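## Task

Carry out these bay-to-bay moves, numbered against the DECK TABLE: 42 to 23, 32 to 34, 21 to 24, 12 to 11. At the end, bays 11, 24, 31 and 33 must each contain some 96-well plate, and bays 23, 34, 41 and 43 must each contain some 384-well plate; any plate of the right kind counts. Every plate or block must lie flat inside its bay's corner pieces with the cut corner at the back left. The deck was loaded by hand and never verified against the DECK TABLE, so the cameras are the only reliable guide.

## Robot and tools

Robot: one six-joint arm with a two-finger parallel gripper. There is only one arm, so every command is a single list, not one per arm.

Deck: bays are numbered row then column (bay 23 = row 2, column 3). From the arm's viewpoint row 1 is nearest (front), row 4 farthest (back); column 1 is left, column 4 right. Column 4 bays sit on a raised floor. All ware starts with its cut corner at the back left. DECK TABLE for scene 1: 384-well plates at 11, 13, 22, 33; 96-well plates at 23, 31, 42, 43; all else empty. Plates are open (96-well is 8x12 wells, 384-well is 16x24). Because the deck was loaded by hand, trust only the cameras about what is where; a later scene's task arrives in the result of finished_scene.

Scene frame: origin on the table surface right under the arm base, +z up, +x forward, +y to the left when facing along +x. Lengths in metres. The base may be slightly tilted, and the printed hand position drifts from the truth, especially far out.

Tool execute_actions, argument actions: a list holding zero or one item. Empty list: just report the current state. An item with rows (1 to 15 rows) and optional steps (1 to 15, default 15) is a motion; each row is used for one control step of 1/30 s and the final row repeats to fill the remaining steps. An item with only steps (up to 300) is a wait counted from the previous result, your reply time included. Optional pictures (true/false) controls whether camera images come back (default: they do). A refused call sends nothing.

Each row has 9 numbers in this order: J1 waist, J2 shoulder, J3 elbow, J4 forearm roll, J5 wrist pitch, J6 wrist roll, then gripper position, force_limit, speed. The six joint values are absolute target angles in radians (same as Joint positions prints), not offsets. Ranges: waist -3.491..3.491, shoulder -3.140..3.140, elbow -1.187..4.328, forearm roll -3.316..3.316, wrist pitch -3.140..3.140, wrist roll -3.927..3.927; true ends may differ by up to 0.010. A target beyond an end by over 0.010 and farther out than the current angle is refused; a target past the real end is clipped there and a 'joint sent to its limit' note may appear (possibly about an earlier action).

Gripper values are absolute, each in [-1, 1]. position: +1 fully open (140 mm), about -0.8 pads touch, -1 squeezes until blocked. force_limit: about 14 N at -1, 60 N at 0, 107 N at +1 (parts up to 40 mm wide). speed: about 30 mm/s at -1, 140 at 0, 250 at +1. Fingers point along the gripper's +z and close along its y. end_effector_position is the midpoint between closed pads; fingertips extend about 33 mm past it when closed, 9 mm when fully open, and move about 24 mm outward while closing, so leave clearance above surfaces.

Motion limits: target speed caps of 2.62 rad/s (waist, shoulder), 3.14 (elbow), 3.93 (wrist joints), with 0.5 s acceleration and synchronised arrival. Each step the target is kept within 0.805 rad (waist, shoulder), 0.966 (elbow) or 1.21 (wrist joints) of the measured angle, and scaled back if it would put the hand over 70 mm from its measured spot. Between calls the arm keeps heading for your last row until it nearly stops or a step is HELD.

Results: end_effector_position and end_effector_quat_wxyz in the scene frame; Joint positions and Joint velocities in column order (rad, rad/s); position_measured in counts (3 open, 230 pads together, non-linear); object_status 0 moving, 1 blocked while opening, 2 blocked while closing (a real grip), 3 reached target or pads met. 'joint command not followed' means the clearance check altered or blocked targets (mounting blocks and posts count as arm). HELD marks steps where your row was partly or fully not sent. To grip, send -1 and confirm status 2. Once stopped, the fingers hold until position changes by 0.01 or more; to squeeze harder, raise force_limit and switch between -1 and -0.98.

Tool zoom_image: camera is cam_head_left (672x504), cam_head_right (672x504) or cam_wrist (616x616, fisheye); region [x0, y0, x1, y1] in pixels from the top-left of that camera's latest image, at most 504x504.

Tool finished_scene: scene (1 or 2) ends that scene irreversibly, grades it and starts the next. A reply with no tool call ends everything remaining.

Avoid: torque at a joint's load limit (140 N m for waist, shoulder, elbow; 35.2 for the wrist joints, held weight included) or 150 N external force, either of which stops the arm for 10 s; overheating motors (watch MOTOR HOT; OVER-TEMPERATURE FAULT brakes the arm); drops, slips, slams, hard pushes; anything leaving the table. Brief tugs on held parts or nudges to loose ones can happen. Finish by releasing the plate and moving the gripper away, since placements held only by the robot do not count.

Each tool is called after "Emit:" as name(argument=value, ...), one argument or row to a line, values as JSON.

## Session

Emit:
execute_actions(
  actions=[],
)

Scene clock: 0.00 s of 15600.00 s.
end_effector_position=(+0.5144, -0.1477, +0.4212) position_measured=3 object_status=3 end_effector_quat_wxyz=(-0.222, +0.973, -0.039, -0.042)
Joint positions: [ 0.266  0.131  0.217 -0.001 -1.654  1.31 ]
Joint velocities: [-0.003 -0.001  0.     0.     0.001  0.   ]

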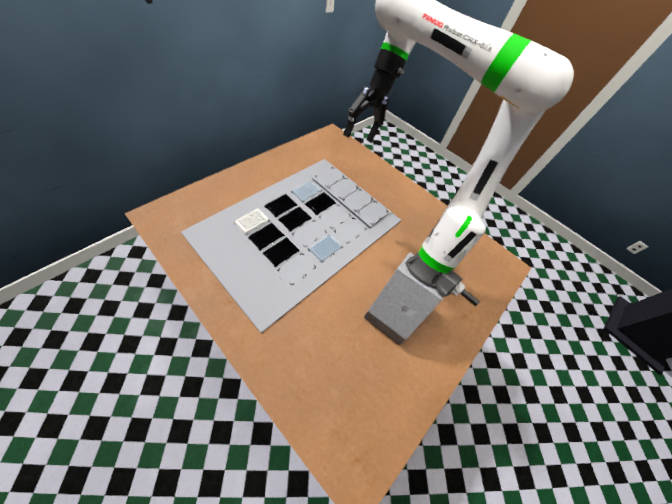

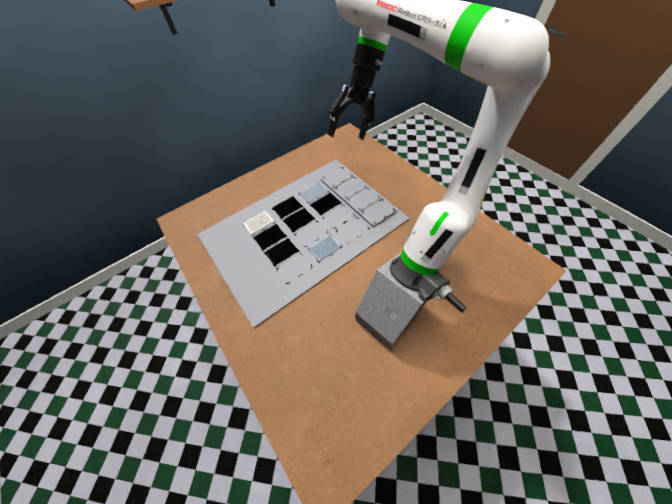

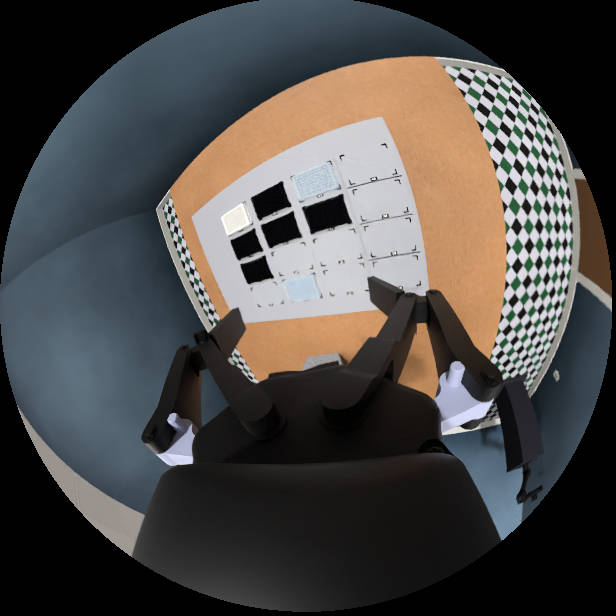

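Emit:
execute_actions(
  actions=[
    {"rows":[[0.7756,0.9806,0.1774,0.442,-1.062,-0.967,0.3,-0.3,-0.5]]},
  ],
  pictures=false,
)

Emit:
execute_actions(
  actions=[
    {"steps":50},
  ],
)

Emit:
zoom_image(
  camera="cam_wrist",
  region=[150, 60, 470, 360],
)

Scene clock: 8.20 s of 15600.00 s.
end_effector_position=(+0.5956, -0.0250, +0.3179) position_measured=65 object_status=0 end_effector_quat_wxyz=(-0.124, +0.974, -0.175, -0.076)
Joint positions: [ 0.445  0.428  0.203  0.155 -1.445  0.812]
Joint velocities: [ 0.409  0.685 -0.032  0.353  0.471 -1.39 ]
Steps of this call (steps 1 to 90: nothing new was sent; then 4.70 s passed at rest; steps 91 to 105: all 15 steps of this action). Readings (joint positions | what the end effector reports):
91: [0.266 0.131 0.217 -0.001 -1.654 1.310] | position_measured=3 object_status=0
92: [0.268 0.134 0.217 0.001 -1.652 1.304] | position_measured=5 object_status=0
94: [0.283 0.158 0.216 0.014 -1.634 1.269] | position_measured=14 object_status=0
98: [0.343 0.258 0.211 0.067 -1.564 1.119] | position_measured=33 object_status=0
105: the state above

Scene clock: 9.87 s of 15600.00 s.
end_effector_position=(+0.6099, +0.2552, +0.1086) position_measured=91 object_status=3 end_effector_quat_wxyz=(+0.001, +0.707, -0.707, -0.002)
Joint positions: [ 0.776  0.981  0.177  0.442 -1.062 -0.967]
Joint velocities: [ 0.001 -0.001  0.    -0.     0.001  0.   ]
Steps of this call (steps 1 to 50: the robot went on to your last target). Readings (joint positions | what the end effector reports):
1: [0.459 0.451 0.202 0.167 -1.429 0.765] | position_measured=70 object_status=0
2: [0.473 0.474 0.201 0.179 -1.414 0.715] | position_measured=74 object_status=0
4: [0.499 0.518 0.199 0.202 -1.383 0.613] | position_measured=84 object_status=0
8: [0.549 0.601 0.195 0.245 -1.326 0.392] | position_measured=91 object_status=0
50: the state above

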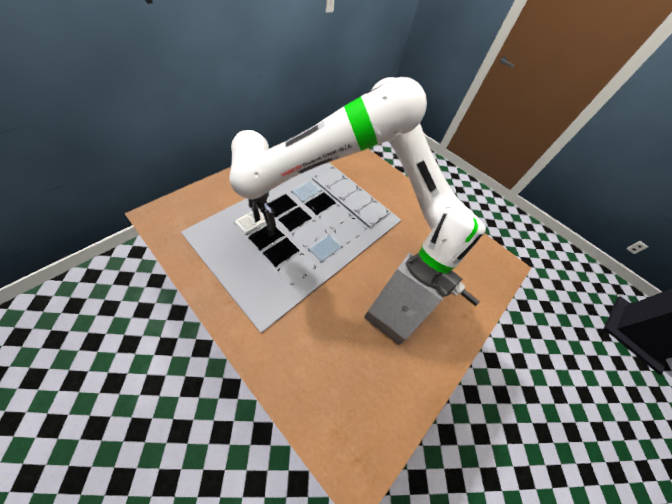

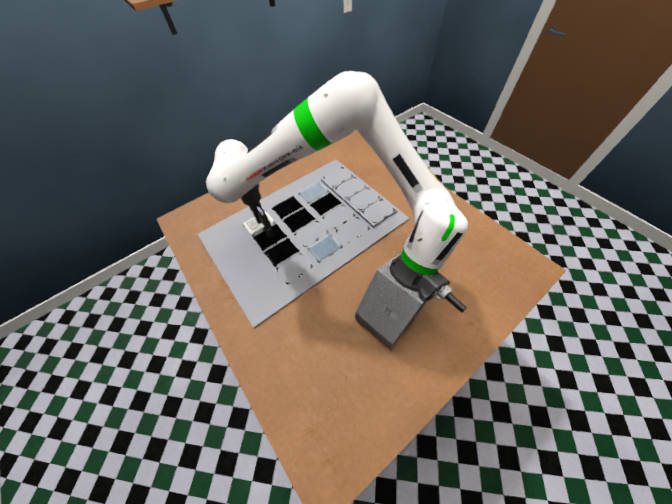

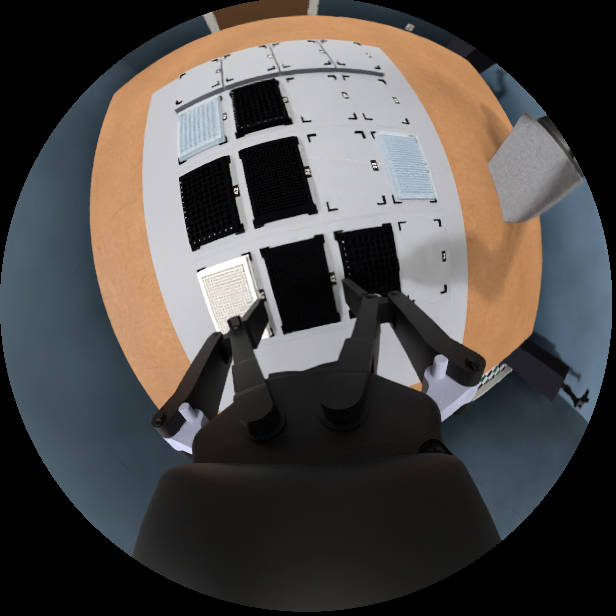

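Region (150, 60, 470, 360) of cam_wrist's 616x616 image, scaled by 1.575, with more detail than that image has; it fills the top 472 rows of this view, and the rest is white.

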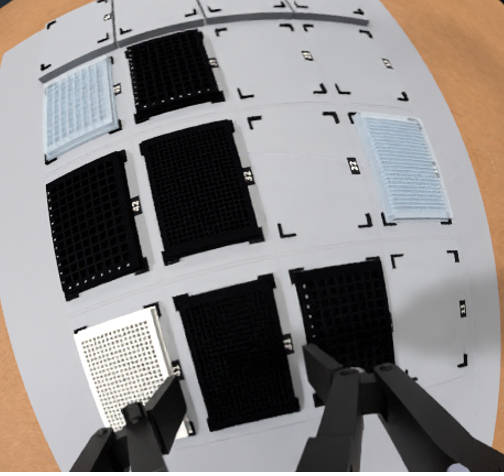

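Emit:
zoom_image(
  camera="cam_wrist",
  region=[170, 70, 330, 260],
)

Emit:
zoom_image(
  camera="cam_wrist",
  region=[250, 120, 450, 340],
)

Region (170, 70, 330, 260) of cam_wrist's 616x616 image, scaled by 2.653, with more detail than that image has; it fills the left 424 columns of this view, and the rest is white.

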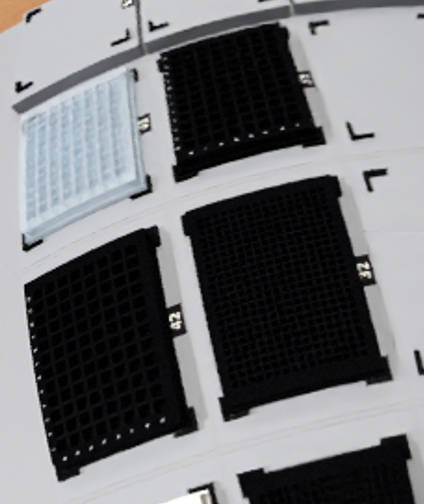

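Region (250, 120, 450, 340) of cam_wrist's 616x616 image, scaled by 2.291, with more detail than that image has; it fills the left 458 columns of this view, and the rest is white.

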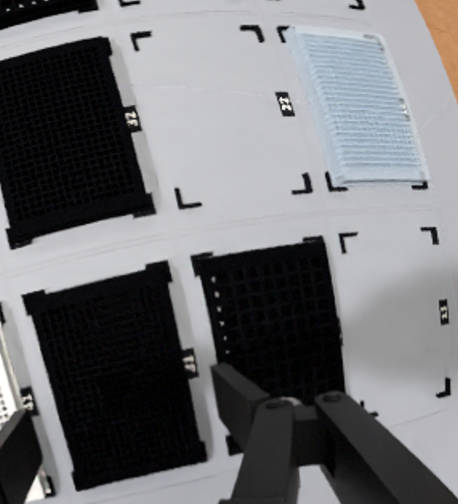

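Emit:
execute_actions(
  actions=[
    {"rows":[[0.7434,1.0435,0.1593,0.4794,-0.9807,-0.9894,0.3,-0.3,-0.5]],"steps":14},
  ],
)

Emit:
zoom_image(
  camera="cam_wrist",
  region=[200, 200, 420, 380],
)

Scene clock: 19.60 s of 15600.00 s.
end_effector_position=(+0.6119, +0.2551, +0.0581) position_measured=91 object_status=3 end_effector_quat_wxyz=(+0.002, +0.707, -0.708, -0.001)
Joint positions: [ 0.743  1.043  0.159  0.479 -0.981 -0.989]
Joint velocities: [-0.001  0.002  0.     0.     0.001  0.001]
Steps of this call (steps 1 to 15: the robot went on to your last target; steps 16 to 90: nothing new was sent; then 6.27 s passed at rest; steps 91 to 104: all 14 steps of this action). Readings (joint positions | what the end effector reports):
91: [0.776 0.981 0.177 0.442 -1.062 -0.967] | position_measured=91 object_status=3
92: [0.774 0.984 0.177 0.443 -1.057 -0.968] | position_measured=91 object_status=3
94: [0.762 1.008 0.170 0.458 -1.027 -0.977] | position_measured=91 object_status=3
98: [0.743 1.043 0.159 0.479 -0.981 -0.989] | position_measured=91 object_status=3
104: the state above

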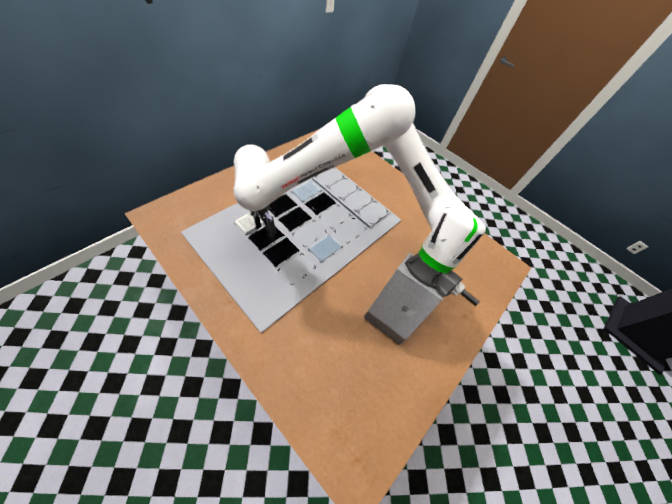

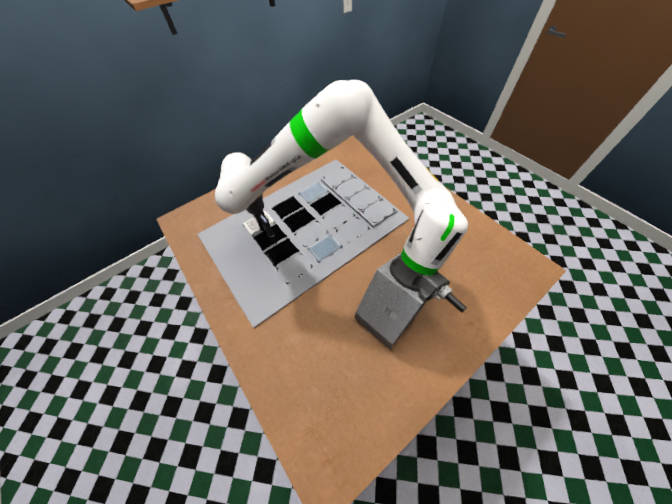

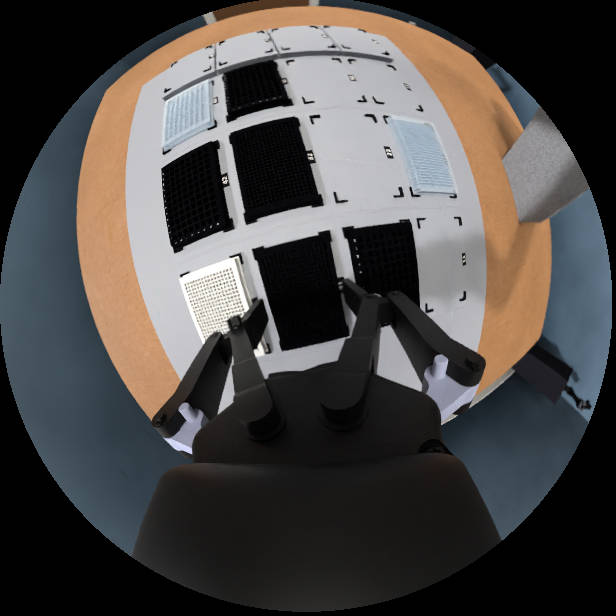

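Region (200, 200, 420, 380) of cam_wrist's 616x616 image, scaled by 2.291, with more detail than that image has; it fills the top 412 rows of this view, and the rest is white.

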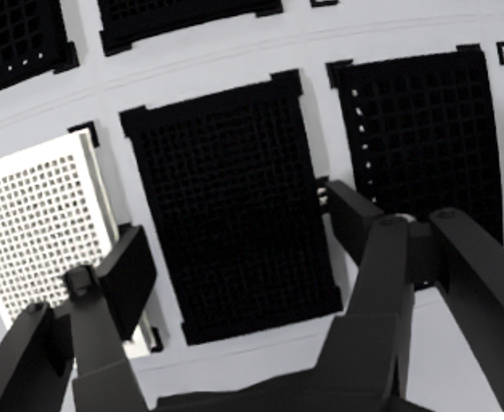

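Emit:
execute_actions(
  actions=[
    {"rows":[[0.7364,1.0572,0.1554,0.4876,-0.9629,-0.9943,0.3,-0.3,-0.5]],"steps":8},
  ],
)

Emit:
zoom_image(
  camera="cam_wrist",
  region=[200, 200, 420, 380],
)

Emit:
execute_actions(
  actions=[
    {"rows":[[0.7364,1.0572,0.1554,0.4876,-0.9629,-0.9943,-1,-0.3,-0.5]],"steps":15},
  ],
  pictures=false,
)

Emit:
execute_actions(
  actions=[
    {"rows":[[0.7656,1.0003,0.1718,0.4537,-1.0366,-0.974,-1,-0.3,-0.5]],"steps":11},
  ],
  pictures=false,
)

Emit:
execute_actions(
  actions=[
    {"rows":[[0.0819,0.5262,-0.0928,0.5604,-0.961,-0.3273,-1,-0.3,-0.5]]},
  ],
  pictures=false,
)

Emit:
execute_actions(
  actions=[
    {"steps":30},
  ],
  pictures=false,
)

Emit:
execute_actions(
  actions=[
    {"rows":[[0.0646,0.5536,-0.1032,0.5773,-0.9218,-0.3383,-1,-0.3,-0.5]],"steps":12},
  ],
)

Emit:
zoom_image(
  camera="cam_wrist",
  region=[200, 200, 420, 380],
)

Scene clock: 44.60 s of 15600.00 s.
end_effector_position=(+0.6116, +0.2552, +0.0470) position_measured=91 object_status=3 end_effector_quat_wxyz=(+0.002, +0.707, -0.707, -0.001)
Joint positions: [ 0.737  1.057  0.155  0.488 -0.963 -0.994]
Joint velocities: [ 0.     0.002 -0.     0.     0.     0.   ]
Steps of this call (steps 1 to 15: the robot went on to your last target; steps 16 to 90: nothing new was sent; then 21.73 s passed at rest; steps 91 to 98: all 8 steps of this action). Readings (joint positions | what the end effector reports):
91: [0.743 1.044 0.159 0.479 -0.980 -0.989] | position_measured=91 object_status=3
92: [0.742 1.047 0.159 0.481 -0.976 -0.991] | position_measured=91 object_status=3
94: [0.737 1.058 0.155 0.486 -0.964 -0.994] | position_measured=91 object_status=3
98: the state above

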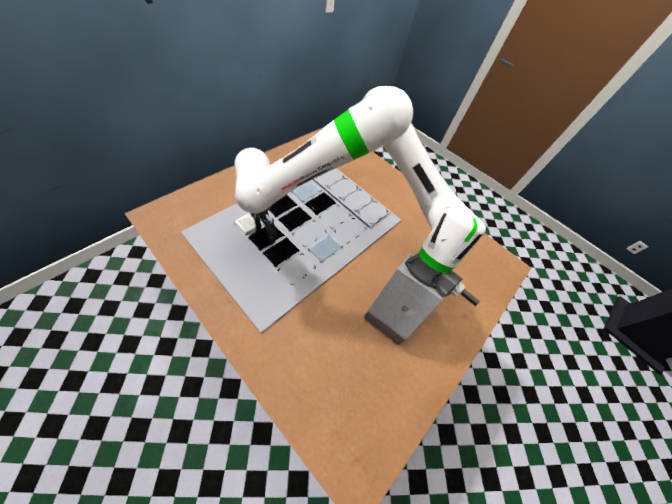

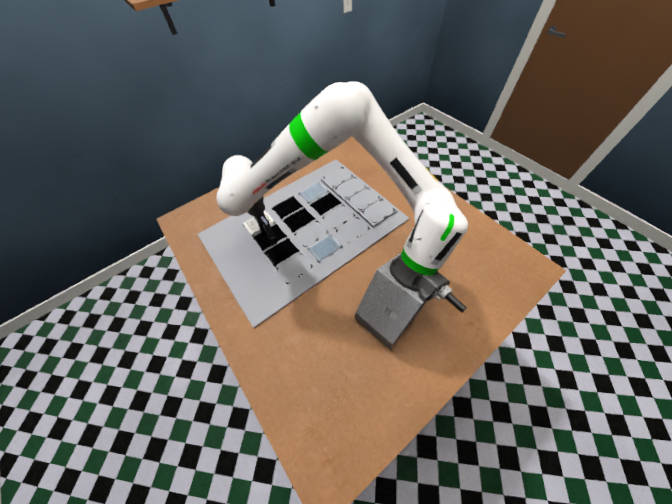

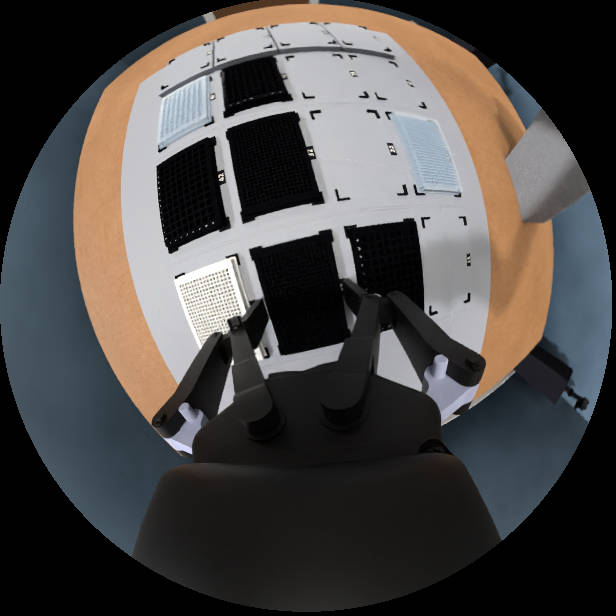

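Region (200, 200, 420, 380) of cam_wrist's 616x616 image, scaled by 2.291, with more detail than that image has; it fills the top 412 rows of this view, and the rest is white.

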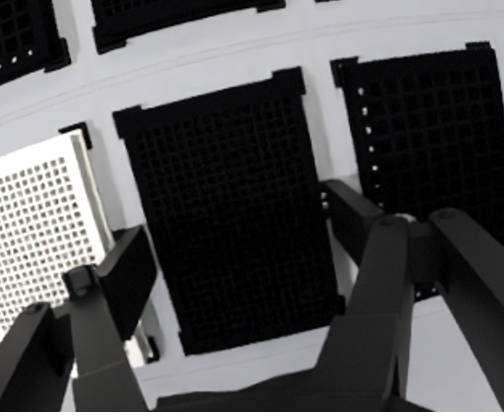

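Scene clock: 45.10 s of 15600.00 s.
end_effector_position=(+0.6118, +0.2551, +0.0471) position_measured=106 object_status=2 end_effector_quat_wxyz=(+0.001, +0.707, -0.708, -0.001)
Joint positions: [ 0.736  1.057  0.155  0.488 -0.963 -0.994]
Joint velocities: [ 0.001 -0.001 -0.     0.    -0.    -0.001]
Steps of this call (steps 1 to 15: all 15 steps of this action). Readings (joint positions | what the end effector reports):
1: [0.737 1.057 0.155 0.488 -0.963 -0.994] | position_measured=91 object_status=0
2: [0.737 1.057 0.155 0.488 -0.963 -0.994] | position_measured=93 object_status=0
4: [0.737 1.057 0.155 0.488 -0.963 -0.994] | position_measured=102 object_status=0
8: [0.737 1.057 0.155 0.488 -0.963 -0.994] | position_measured=106 object_status=0
15: the state above

Scene clock: 45.47 s of 15600.00 s.
end_effector_position=(+0.6109, +0.2553, +0.0927) position_measured=106 object_status=2 end_effector_quat_wxyz=(+0.002, +0.707, -0.707, -0.001)
Joint positions: [ 0.766  1.     0.172  0.454 -1.037 -0.974]
Joint velocities: [-0.     0.    -0.    -0.     0.001 -0.   ]
Steps of this call (steps 1 to 11: all 11 steps of this action). Readings (joint positions | what the end effector reports):
1: [0.736 1.057 0.155 0.488 -0.963 -0.994] | position_measured=106 object_status=2
2: [0.738 1.054 0.156 0.486 -0.967 -0.994] | position_measured=106 object_status=2
4: [0.750 1.031 0.163 0.472 -0.998 -0.985] | position_measured=106 object_status=2
8: [0.766 1.000 0.172 0.454 -1.036 -0.974] | position_measured=106 object_status=2
11: the state above

Scene clock: 45.97 s of 15600.00 s.
end_effector_position=(+0.6599, +0.0563, +0.0950) position_measured=106 object_status=2 end_effector_quat_wxyz=(-0.006, +0.707, -0.707, -0.012)
Joint positions: [ 0.486  0.806  0.064  0.497 -1.006 -0.709]
Joint velocities: [-0.678 -0.47  -0.263  0.106  0.074  0.636]
Steps of this call (steps 1 to 15: all 15 steps of this action). Readings (joint positions | what the end effector reports):
1: [0.765 1.000 0.172 0.454 -1.037 -0.974] | position_measured=106 object_status=2
2: [0.763 0.998 0.170 0.454 -1.037 -0.970] | position_measured=106 object_status=2
4: [0.739 0.982 0.161 0.457 -1.034 -0.948] | position_measured=106 object_status=2
8: [0.647 0.918 0.126 0.472 -1.024 -0.862] | position_measured=106 object_status=2
15: the state above

Scene clock: 46.97 s of 15600.00 s.
end_effector_position=(+0.6144, -0.2429, +0.0944) position_measured=106 object_status=2 end_effector_quat_wxyz=(+0.001, +0.707, -0.707, -0.001)
Joint positions: [ 0.082  0.526 -0.093  0.56  -0.961 -0.327]
Joint velocities: [-0.001 -0.    -0.    -0.    -0.001  0.   ]
Steps of this call (steps 1 to 30: the robot went on to your last target). Readings (joint positions | what the end effector reports):
1: [0.463 0.790 0.055 0.501 -1.003 -0.688] | position_measured=106 object_status=2
2: [0.440 0.775 0.046 0.504 -1.001 -0.666] | position_measured=106 object_status=2
4: [0.394 0.743 0.028 0.511 -0.996 -0.623] | position_measured=106 object_status=2
8: [0.303 0.680 -0.007 0.526 -0.986 -0.537] | position_measured=106 object_status=2
30: the state above

Scene clock: 47.37 s of 15600.00 s.
end_effector_position=(+0.6140, -0.2431, +0.0732) position_measured=106 object_status=2 end_effector_quat_wxyz=(+0.002, +0.707, -0.708, -0.001)
Joint positions: [ 0.065  0.554 -0.103  0.577 -0.922 -0.338]
Joint velocities: [-0.001  0.001  0.001  0.    -0.     0.   ]
Steps of this call (steps 1 to 12: all 12 steps of this action). Readings (joint positions | what the end effector reports):
1: [0.082 0.526 -0.093 0.561 -0.961 -0.327] | position_measured=106 object_status=2
2: [0.080 0.529 -0.094 0.563 -0.956 -0.328] | position_measured=106 object_status=2
4: [0.068 0.548 -0.101 0.574 -0.930 -0.336] | position_measured=106 object_status=2
8: [0.065 0.554 -0.103 0.577 -0.922 -0.338] | position_measured=106 object_status=2
12: the state above

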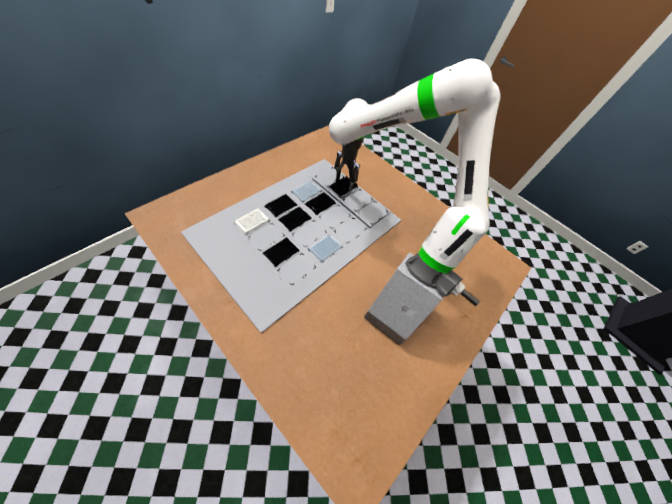

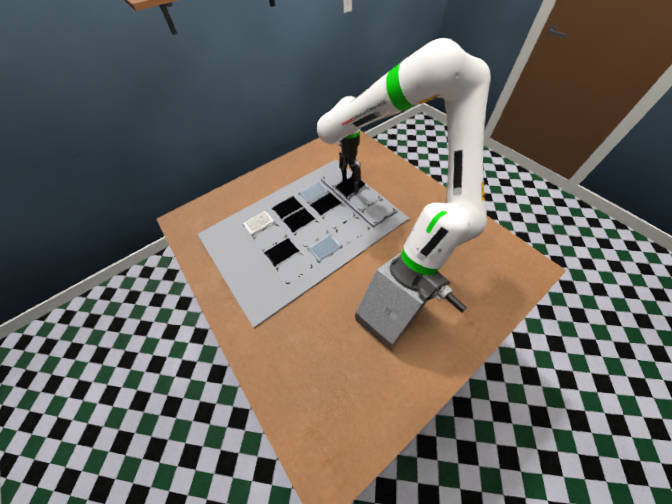

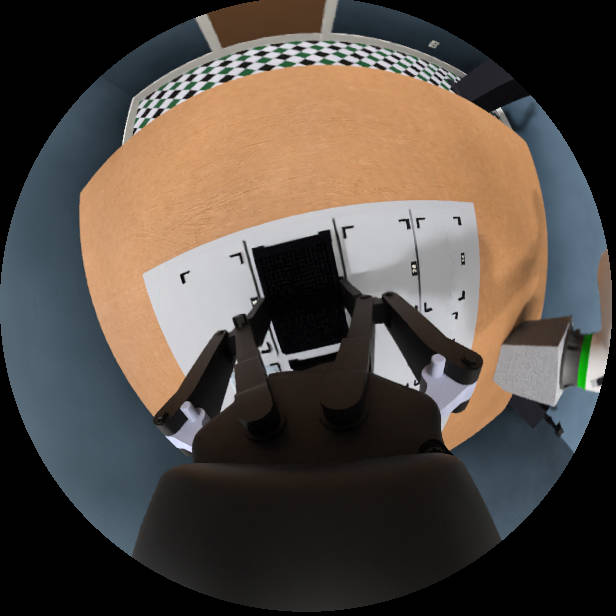

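Region (200, 200, 420, 380) of cam_wrist's 616x616 image, scaled by 2.291, with more detail than that image has; it fills the top 412 rows of this view, and the rest is white.

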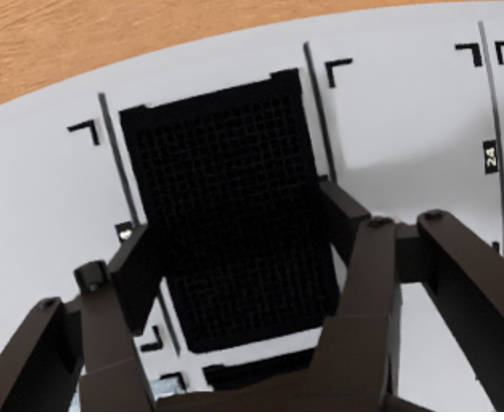

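Emit:
execute_actions(
  actions=[
    {"rows":[[0.0606,0.5582,-0.1021,0.5791,-0.9172,-0.338,-1,-0.3,-0.5],[0.0606,0.5582,-0.1021,0.5791,-0.9172,-0.338,-1,-0.3,-0.5],[0.0606,0.5582,-0.1021,0.5791,-0.9172,-0.338,-1,-0.3,-0.5],[0.0582,0.5622,-0.1035,0.5815,-0.9116,-0.3395,-1,-0.3,-0.5],[0.0582,0.5622,-0.1035,0.5815,-0.9116,-0.3395,-1,-0.3,-0.5],[0.0582,0.5622,-0.1035,0.5815,-0.9116,-0.3395,-1,-0.3,-0.5],[0.0557,0.5661,-0.105,0.5839,-0.906,-0.3411,-1,-0.3,-0.5],[0.0557,0.5661,-0.105,0.5839,-0.906,-0.3411,-1,-0.3,-0.5],[0.0557,0.5661,-0.105,0.5839,-0.906,-0.3411,-1,-0.3,-0.5],[0.0557,0.5661,-0.105,0.5839,-0.906,-0.3411,-1,-0.3,-0.5],[0.0557,0.5661,-0.105,0.5839,-0.906,-0.3411,0.3,-0.3,-0.5]]},
  ],
  pictures=false,
)

Emit:
execute_actions(
  actions=[
    {"rows":[[0.0819,0.5262,-0.0928,0.5604,-0.961,-0.3273,0.3,-0.3,-0.5]],"steps":10},
  ],
)

Emit:
zoom_image(
  camera="cam_wrist",
  region=[200, 200, 420, 380],
)

Emit:
execute_actions(
  actions=[
    {"rows":[[0.2944,0.8323,0.2464,0.5217,-1.0796,-0.483,0.3,-0.3,-0.5]]},
  ],
  pictures=false,
)

Emit:
execute_actions(
  actions=[
    {"steps":8},
  ],
  pictures=false,
)

Emit:
execute_actions(
  actions=[
    {"rows":[[0.2672,0.8781,0.2318,0.5441,-1.0164,-0.4966,0.3,-0.3,-0.5]],"steps":12},
  ],
)

Emit:
zoom_image(
  camera="cam_wrist",
  region=[200, 200, 420, 380],
)

Scene clock: 67.63 s of 15600.00 s.
end_effector_position=(+0.6141, -0.2440, +0.0642) position_measured=92 object_status=0 end_effector_quat_wxyz=(+0.002, +0.707, -0.708, -0.001)
Joint positions: [ 0.056  0.566 -0.105  0.584 -0.906 -0.341]
Joint velocities: [-0.001 -0.     0.     0.    -0.003 -0.001]
Steps of this call (steps 1 to 15: the robot went on to your last target; steps 16 to 90: nothing new was sent; then 16.77 s passed at rest; steps 91 to 105: all 15 steps of this action). Readings (joint positions | what the end effector reports):
91: [0.065 0.554 -0.103 0.577 -0.922 -0.338] | position_measured=106 object_status=2
92: [0.063 0.556 -0.102 0.578 -0.919 -0.338] | position_measured=106 object_status=2
94: [0.061 0.558 -0.102 0.579 -0.917 -0.338] | position_measured=106 object_status=2
98: [0.057 0.564 -0.104 0.583 -0.908 -0.340] | position_measured=106 object_status=2
105: the state above

Scene clock: 67.97 s of 15600.00 s.
end_effector_position=(+0.6143, -0.2431, +0.0943) position_measured=91 object_status=3 end_effector_quat_wxyz=(+0.002, +0.707, -0.708, -0.001)
Joint positions: [ 0.082  0.526 -0.093  0.56  -0.961 -0.327]
Joint velocities: [ 0.002 -0.    -0.    -0.    -0.001 -0.   ]
Steps of this call (steps 1 to 10: all 10 steps of this action). Readings (joint positions | what the end effector reports):
1: [0.056 0.566 -0.105 0.584 -0.906 -0.341] | position_measured=91 object_status=0
2: [0.058 0.563 -0.104 0.582 -0.911 -0.340] | position_measured=91 object_status=0
4: [0.072 0.541 -0.097 0.569 -0.941 -0.332] | position_measured=91 object_status=0
8: [0.082 0.526 -0.093 0.560 -0.961 -0.327] | position_measured=91 object_status=0
10: the state above

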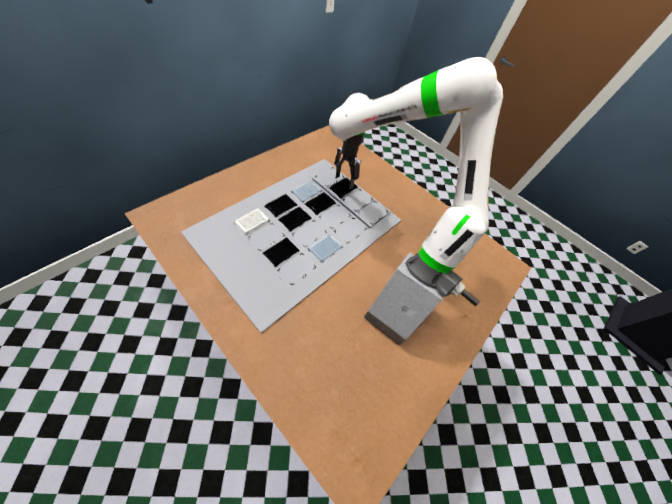

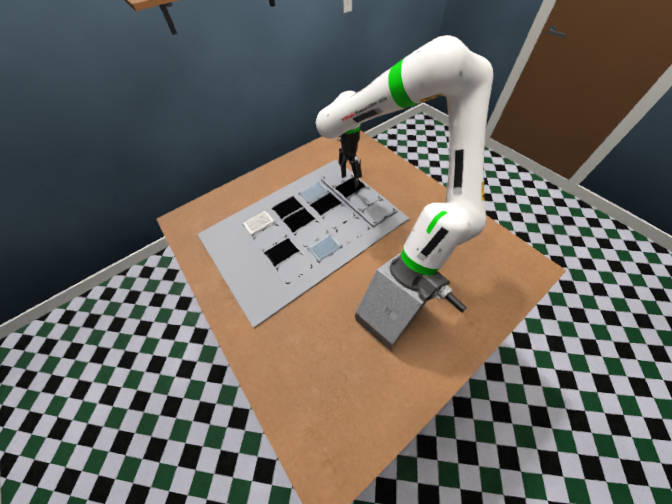

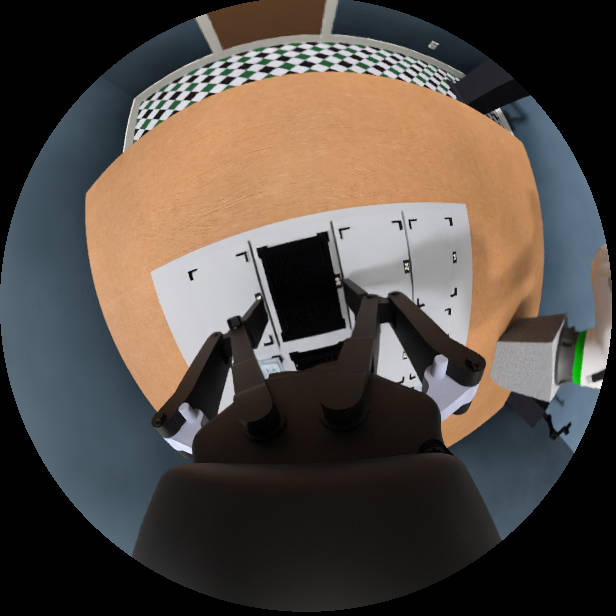

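Region (200, 200, 420, 380) of cam_wrist's 616x616 image, scaled by 2.291, with more detail than that image has; it fills the top 412 rows of this view, and the rest is white.

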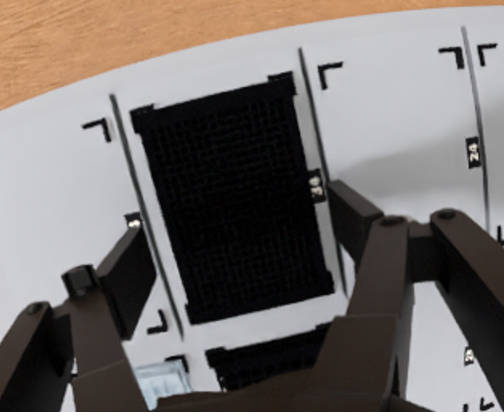

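Scene clock: 68.47 s of 15600.00 s.
end_effector_position=(+0.7170, -0.0891, +0.0893) position_measured=91 object_status=3 end_effector_quat_wxyz=(+0.001, +0.707, -0.707, -0.001)
Joint positions: [ 0.283  0.816  0.228  0.524 -1.073 -0.474]
Joint velocities: [ 0.284  0.405  0.45  -0.051 -0.158 -0.205]
Steps of this call (steps 1 to 15: all 15 steps of this action). Readings (joint positions | what the end effector reports):
1: [0.082 0.526 -0.093 0.560 -0.961 -0.327] | position_measured=91 object_status=3
2: [0.084 0.530 -0.089 0.560 -0.963 -0.329] | position_measured=91 object_status=3
4: [0.100 0.553 -0.063 0.557 -0.972 -0.341] | position_measured=91 object_status=3
8: [0.168 0.651 0.045 0.545 -1.009 -0.391] | position_measured=91 object_status=3
15: the state above

Scene clock: 68.73 s of 15600.00 s.
end_effector_position=(+0.7213, -0.0793, +0.0889) position_measured=91 object_status=3 end_effector_quat_wxyz=(+0.002, +0.707, -0.707, -0.001)
Joint positions: [ 0.294  0.832  0.246  0.522 -1.08  -0.483]
Joint velocities: [ 0.001  0.001  0.001  0.    -0.001  0.001]
Steps of this call (steps 1 to 8: the robot went on to your last target). Readings (joint positions | what the end effector reports):
1: [0.291 0.826 0.240 0.522 -1.077 -0.480] | position_measured=91 object_status=3
2: [0.294 0.831 0.245 0.522 -1.079 -0.482] | position_measured=91 object_status=3
4: [0.294 0.832 0.246 0.522 -1.080 -0.483] | position_measured=91 object_status=3
8: the state above

Scene clock: 69.13 s of 15600.00 s.
end_effector_position=(+0.7211, -0.0796, +0.0492) position_measured=91 object_status=3 end_effector_quat_wxyz=(+0.002, +0.707, -0.707, -0.001)
Joint positions: [ 0.267  0.878  0.232  0.544 -1.016 -0.497]
Joint velocities: [ 0.002  0.001  0.001  0.     0.001 -0.   ]
Steps of this call (steps 1 to 12: all 12 steps of this action). Readings (joint positions | what the end effector reports):
1: [0.294 0.832 0.246 0.522 -1.080 -0.483] | position_measured=91 object_status=3
2: [0.293 0.836 0.246 0.523 -1.075 -0.484] | position_measured=91 object_status=3
4: [0.279 0.859 0.238 0.534 -1.043 -0.491] | position_measured=91 object_status=3
8: [0.267 0.878 0.232 0.544 -1.017 -0.497] | position_measured=91 object_status=3
12: the state above

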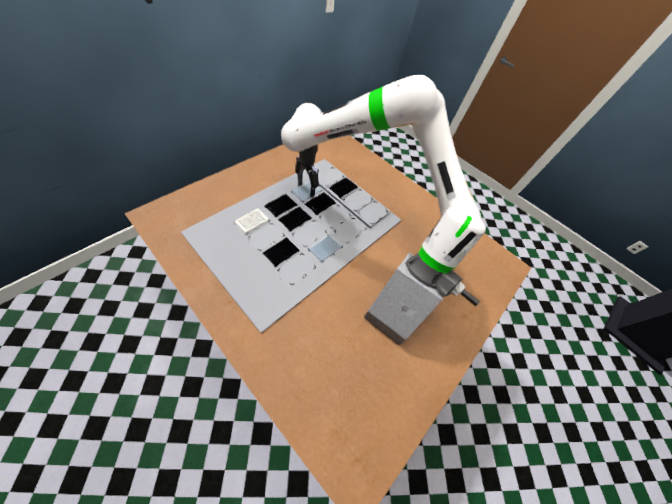

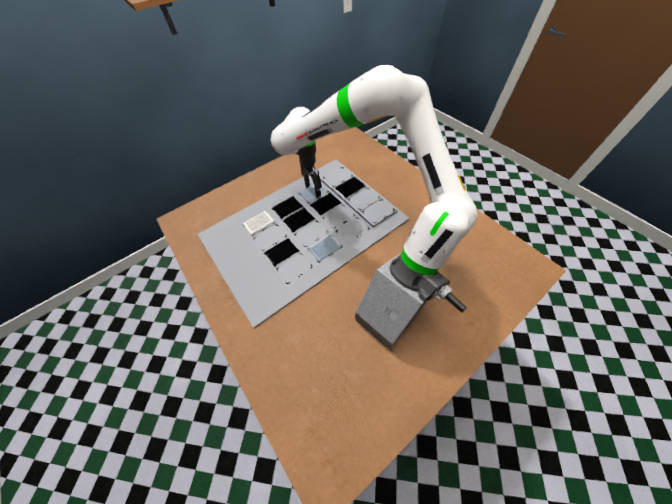

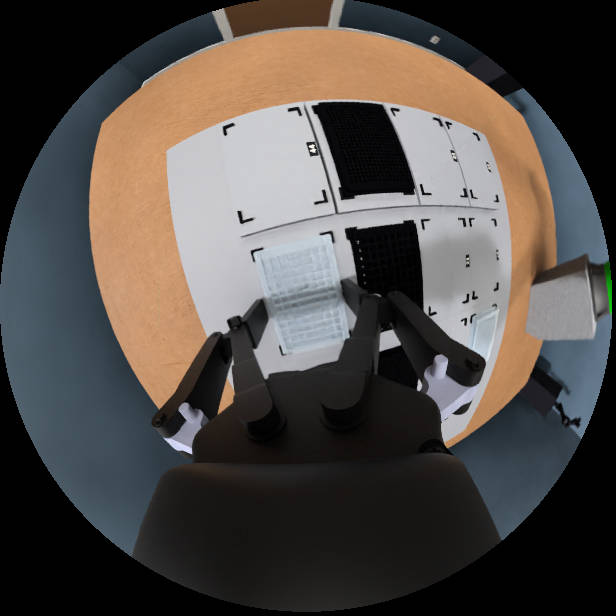

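Region (200, 200, 420, 380) of cam_wrist's 616x616 image, scaled by 2.291, with more detail than that image has; it fills the top 412 rows of this view, and the rest is white.

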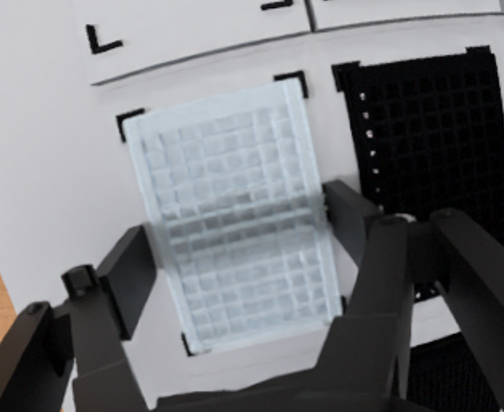

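Emit:
execute_actions(
  actions=[
    {"rows":[[0.2664,0.8795,0.2313,0.5448,-1.0144,-0.497,0.3,-0.3,-0.5],[0.2664,0.8795,0.2313,0.5448,-1.0144,-0.497,0.3,-0.3,-0.5],[0.2664,0.8795,0.2313,0.5448,-1.0144,-0.497,-1,-0.3,-0.5]],"steps":15},
  ],
  pictures=false,
)

Emit:
execute_actions(
  actions=[
    {"steps":3},
  ],
  pictures=false,
)

Emit:
execute_actions(
  actions=[
    {"rows":[[0.3014,0.8205,0.2502,0.5159,-1.0959,-0.4795,-1,-0.3,-0.5]],"steps":11},
  ],
  pictures=false,
)

Emit:
execute_actions(
  actions=[
    {"rows":[[0.071,0.2992,-0.4316,0.6097,-0.863,-0.3965,-1,-0.3,-0.5]]},
  ],
  pictures=false,
)

Emit:
execute_actions(
  actions=[
    {"steps":16},
  ],
  pictures=false,
)

Emit:
execute_actions(
  actions=[
    {"rows":[[0.0416,0.3425,-0.4473,0.6465,-0.8031,-0.4207,-1,-0.3,-0.5]],"steps":12},
  ],
)

Emit:
zoom_image(
  camera="cam_wrist",
  region=[200, 200, 420, 380],
)

Scene clock: 88.63 s of 15600.00 s.
end_effector_position=(+0.7211, -0.0793, +0.0480) position_measured=107 object_status=0 end_effector_quat_wxyz=(+0.002, +0.707, -0.707, -0.001)
Joint positions: [ 0.267  0.879  0.231  0.545 -1.014 -0.497]
Joint velocities: [ 0.    -0.001 -0.     0.     0.002  0.   ]
Steps of this call (steps 1 to 15: the robot went on to your last target; steps 16 to 90: nothing new was sent; then 16.00 s passed at rest; steps 91 to 105: all 15 steps of this action). Readings (joint positions | what the end effector reports):
91: [0.267 0.878 0.232 0.544 -1.016 -0.497] | position_measured=91 object_status=3
92: [0.267 0.879 0.232 0.544 -1.015 -0.497] | position_measured=91 object_status=3
94: [0.267 0.880 0.231 0.544 -1.014 -0.497] | position_measured=93 object_status=0
98: [0.267 0.880 0.231 0.545 -1.014 -0.497] | position_measured=107 object_status=0
105: the state above

Scene clock: 88.73 s of 15600.00 s.
end_effector_position=(+0.7211, -0.0793, +0.0480) position_measured=107 object_status=2 end_effector_quat_wxyz=(+0.002, +0.707, -0.707, -0.001)
Joint positions: [ 0.266  0.879  0.231  0.545 -1.014 -0.497]
Joint velocities: [ 0.    -0.001  0.    -0.     0.     0.   ]
Steps of this call (steps 1 to 3: the robot went on to your last target). Readings (joint positions | what the end effector reports):
1: [0.267 0.879 0.231 0.545 -1.014 -0.497] | position_measured=107 object_status=2
2: [0.267 0.879 0.231 0.545 -1.014 -0.497] | position_measured=107 object_status=2
3: the state above

Scene clock: 89.10 s of 15600.00 s.
end_effector_position=(+0.7210, -0.0791, +0.0989) position_measured=108 object_status=2 end_effector_quat_wxyz=(+0.001, +0.707, -0.707, -0.001)
Joint positions: [ 0.301  0.821  0.25   0.516 -1.096 -0.48 ]
Joint velocities: [ 0.001 -0.001  0.     0.    -0.001 -0.   ]
Steps of this call (steps 1 to 11: all 11 steps of this action). Readings (joint positions | what the end effector reports):
1: [0.266 0.879 0.231 0.545 -1.015 -0.497] | position_measured=107 object_status=2
2: [0.268 0.876 0.232 0.544 -1.019 -0.497] | position_measured=107 object_status=2
4: [0.282 0.853 0.240 0.532 -1.052 -0.489] | position_measured=108 object_status=2
8: [0.301 0.821 0.250 0.516 -1.095 -0.480] | position_measured=108 object_status=2
11: the state above

Scene clock: 89.60 s of 15600.00 s.
end_effector_position=(+0.6023, -0.1973, +0.1036) position_measured=108 object_status=2 end_effector_quat_wxyz=(+0.002, +0.706, -0.708, +0.000)
Joint positions: [ 0.159  0.499 -0.17   0.574 -0.952 -0.428]
Joint velocities: [-0.362 -0.828 -1.081  0.148  0.366  0.131]
Steps of this call (steps 1 to 15: all 15 steps of this action). Readings (joint positions | what the end effector reports):
1: [0.301 0.821 0.250 0.516 -1.096 -0.479] | position_measured=108 object_status=2
2: [0.300 0.818 0.246 0.516 -1.095 -0.479] | position_measured=108 object_status=2
4: [0.291 0.796 0.217 0.520 -1.085 -0.475] | position_measured=108 object_status=2
8: [0.246 0.695 0.087 0.538 -1.040 -0.460] | position_measured=108 object_status=2
15: the state above

Scene clock: 90.13 s of 15600.00 s.
end_effector_position=(+0.5078, -0.2454, +0.0997) position_measured=108 object_status=2 end_effector_quat_wxyz=(+0.002, +0.707, -0.707, -0.001)
Joint positions: [ 0.071  0.299 -0.432  0.61  -0.863 -0.397]
Joint velocities: [ 0.001 -0.001 -0.001 -0.     0.    -0.   ]
Steps of this call (steps 1 to 16: the robot went on to your last target). Readings (joint positions | what the end effector reports):
1: [0.147 0.471 -0.207 0.579 -0.940 -0.424] | position_measured=108 object_status=2
2: [0.135 0.443 -0.243 0.584 -0.927 -0.419] | position_measured=108 object_status=2
4: [0.110 0.388 -0.316 0.594 -0.903 -0.411] | position_measured=108 object_status=2
8: [0.075 0.309 -0.419 0.608 -0.867 -0.398] | position_measured=108 object_status=2
16: the state above

Scene clock: 90.53 s of 15600.00 s.
end_effector_position=(+0.5078, -0.2457, +0.0727) position_measured=108 object_status=2 end_effector_quat_wxyz=(+0.002, +0.707, -0.708, -0.001)
Joint positions: [ 0.042  0.342 -0.447  0.647 -0.803 -0.421]
Joint velocities: [-0.     0.001 -0.     0.     0.001 -0.   ]
Steps of this call (steps 1 to 12: all 12 steps of this action). Readings (joint positions | what the end effector reports):
1: [0.071 0.299 -0.432 0.610 -0.863 -0.397] | position_measured=108 object_status=2
2: [0.069 0.302 -0.433 0.613 -0.858 -0.398] | position_measured=108 object_status=2
4: [0.054 0.325 -0.441 0.632 -0.827 -0.411] | position_measured=108 object_status=2
8: [0.042 0.342 -0.447 0.647 -0.803 -0.421] | position_measured=108 object_status=2
12: the state above

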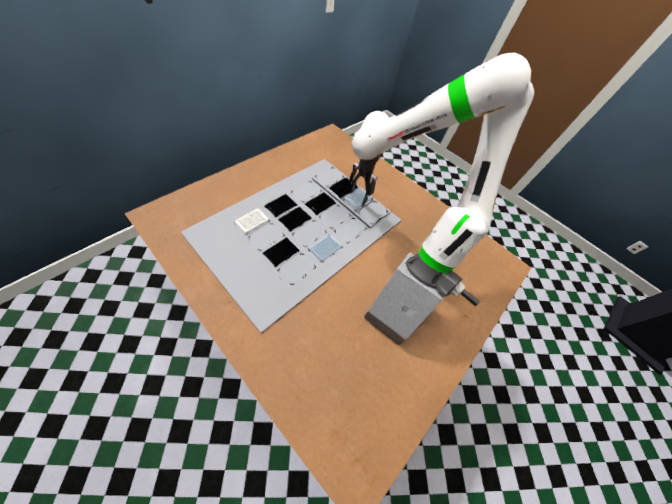

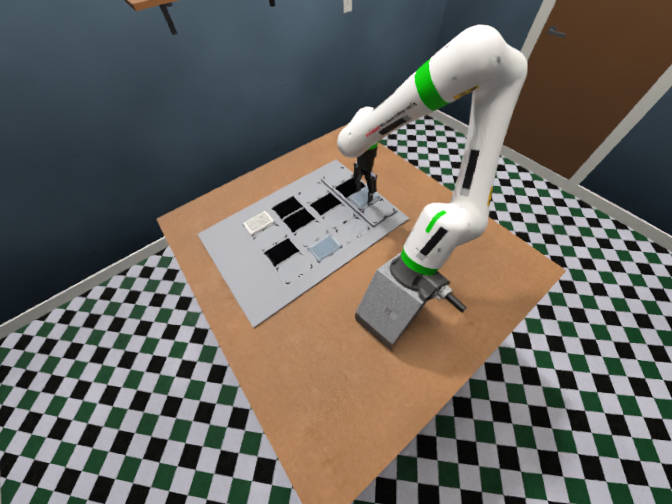

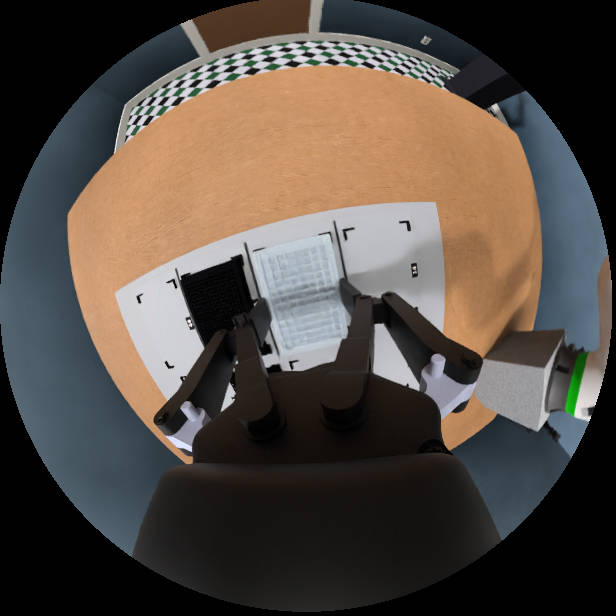

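Region (200, 200, 420, 380) of cam_wrist's 616x616 image, scaled by 2.291, with more detail than that image has; it fills the top 412 rows of this view, and the rest is white.

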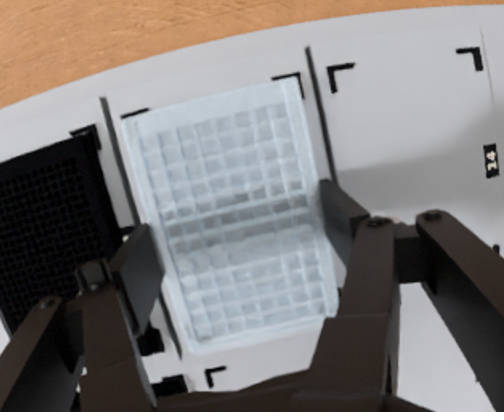

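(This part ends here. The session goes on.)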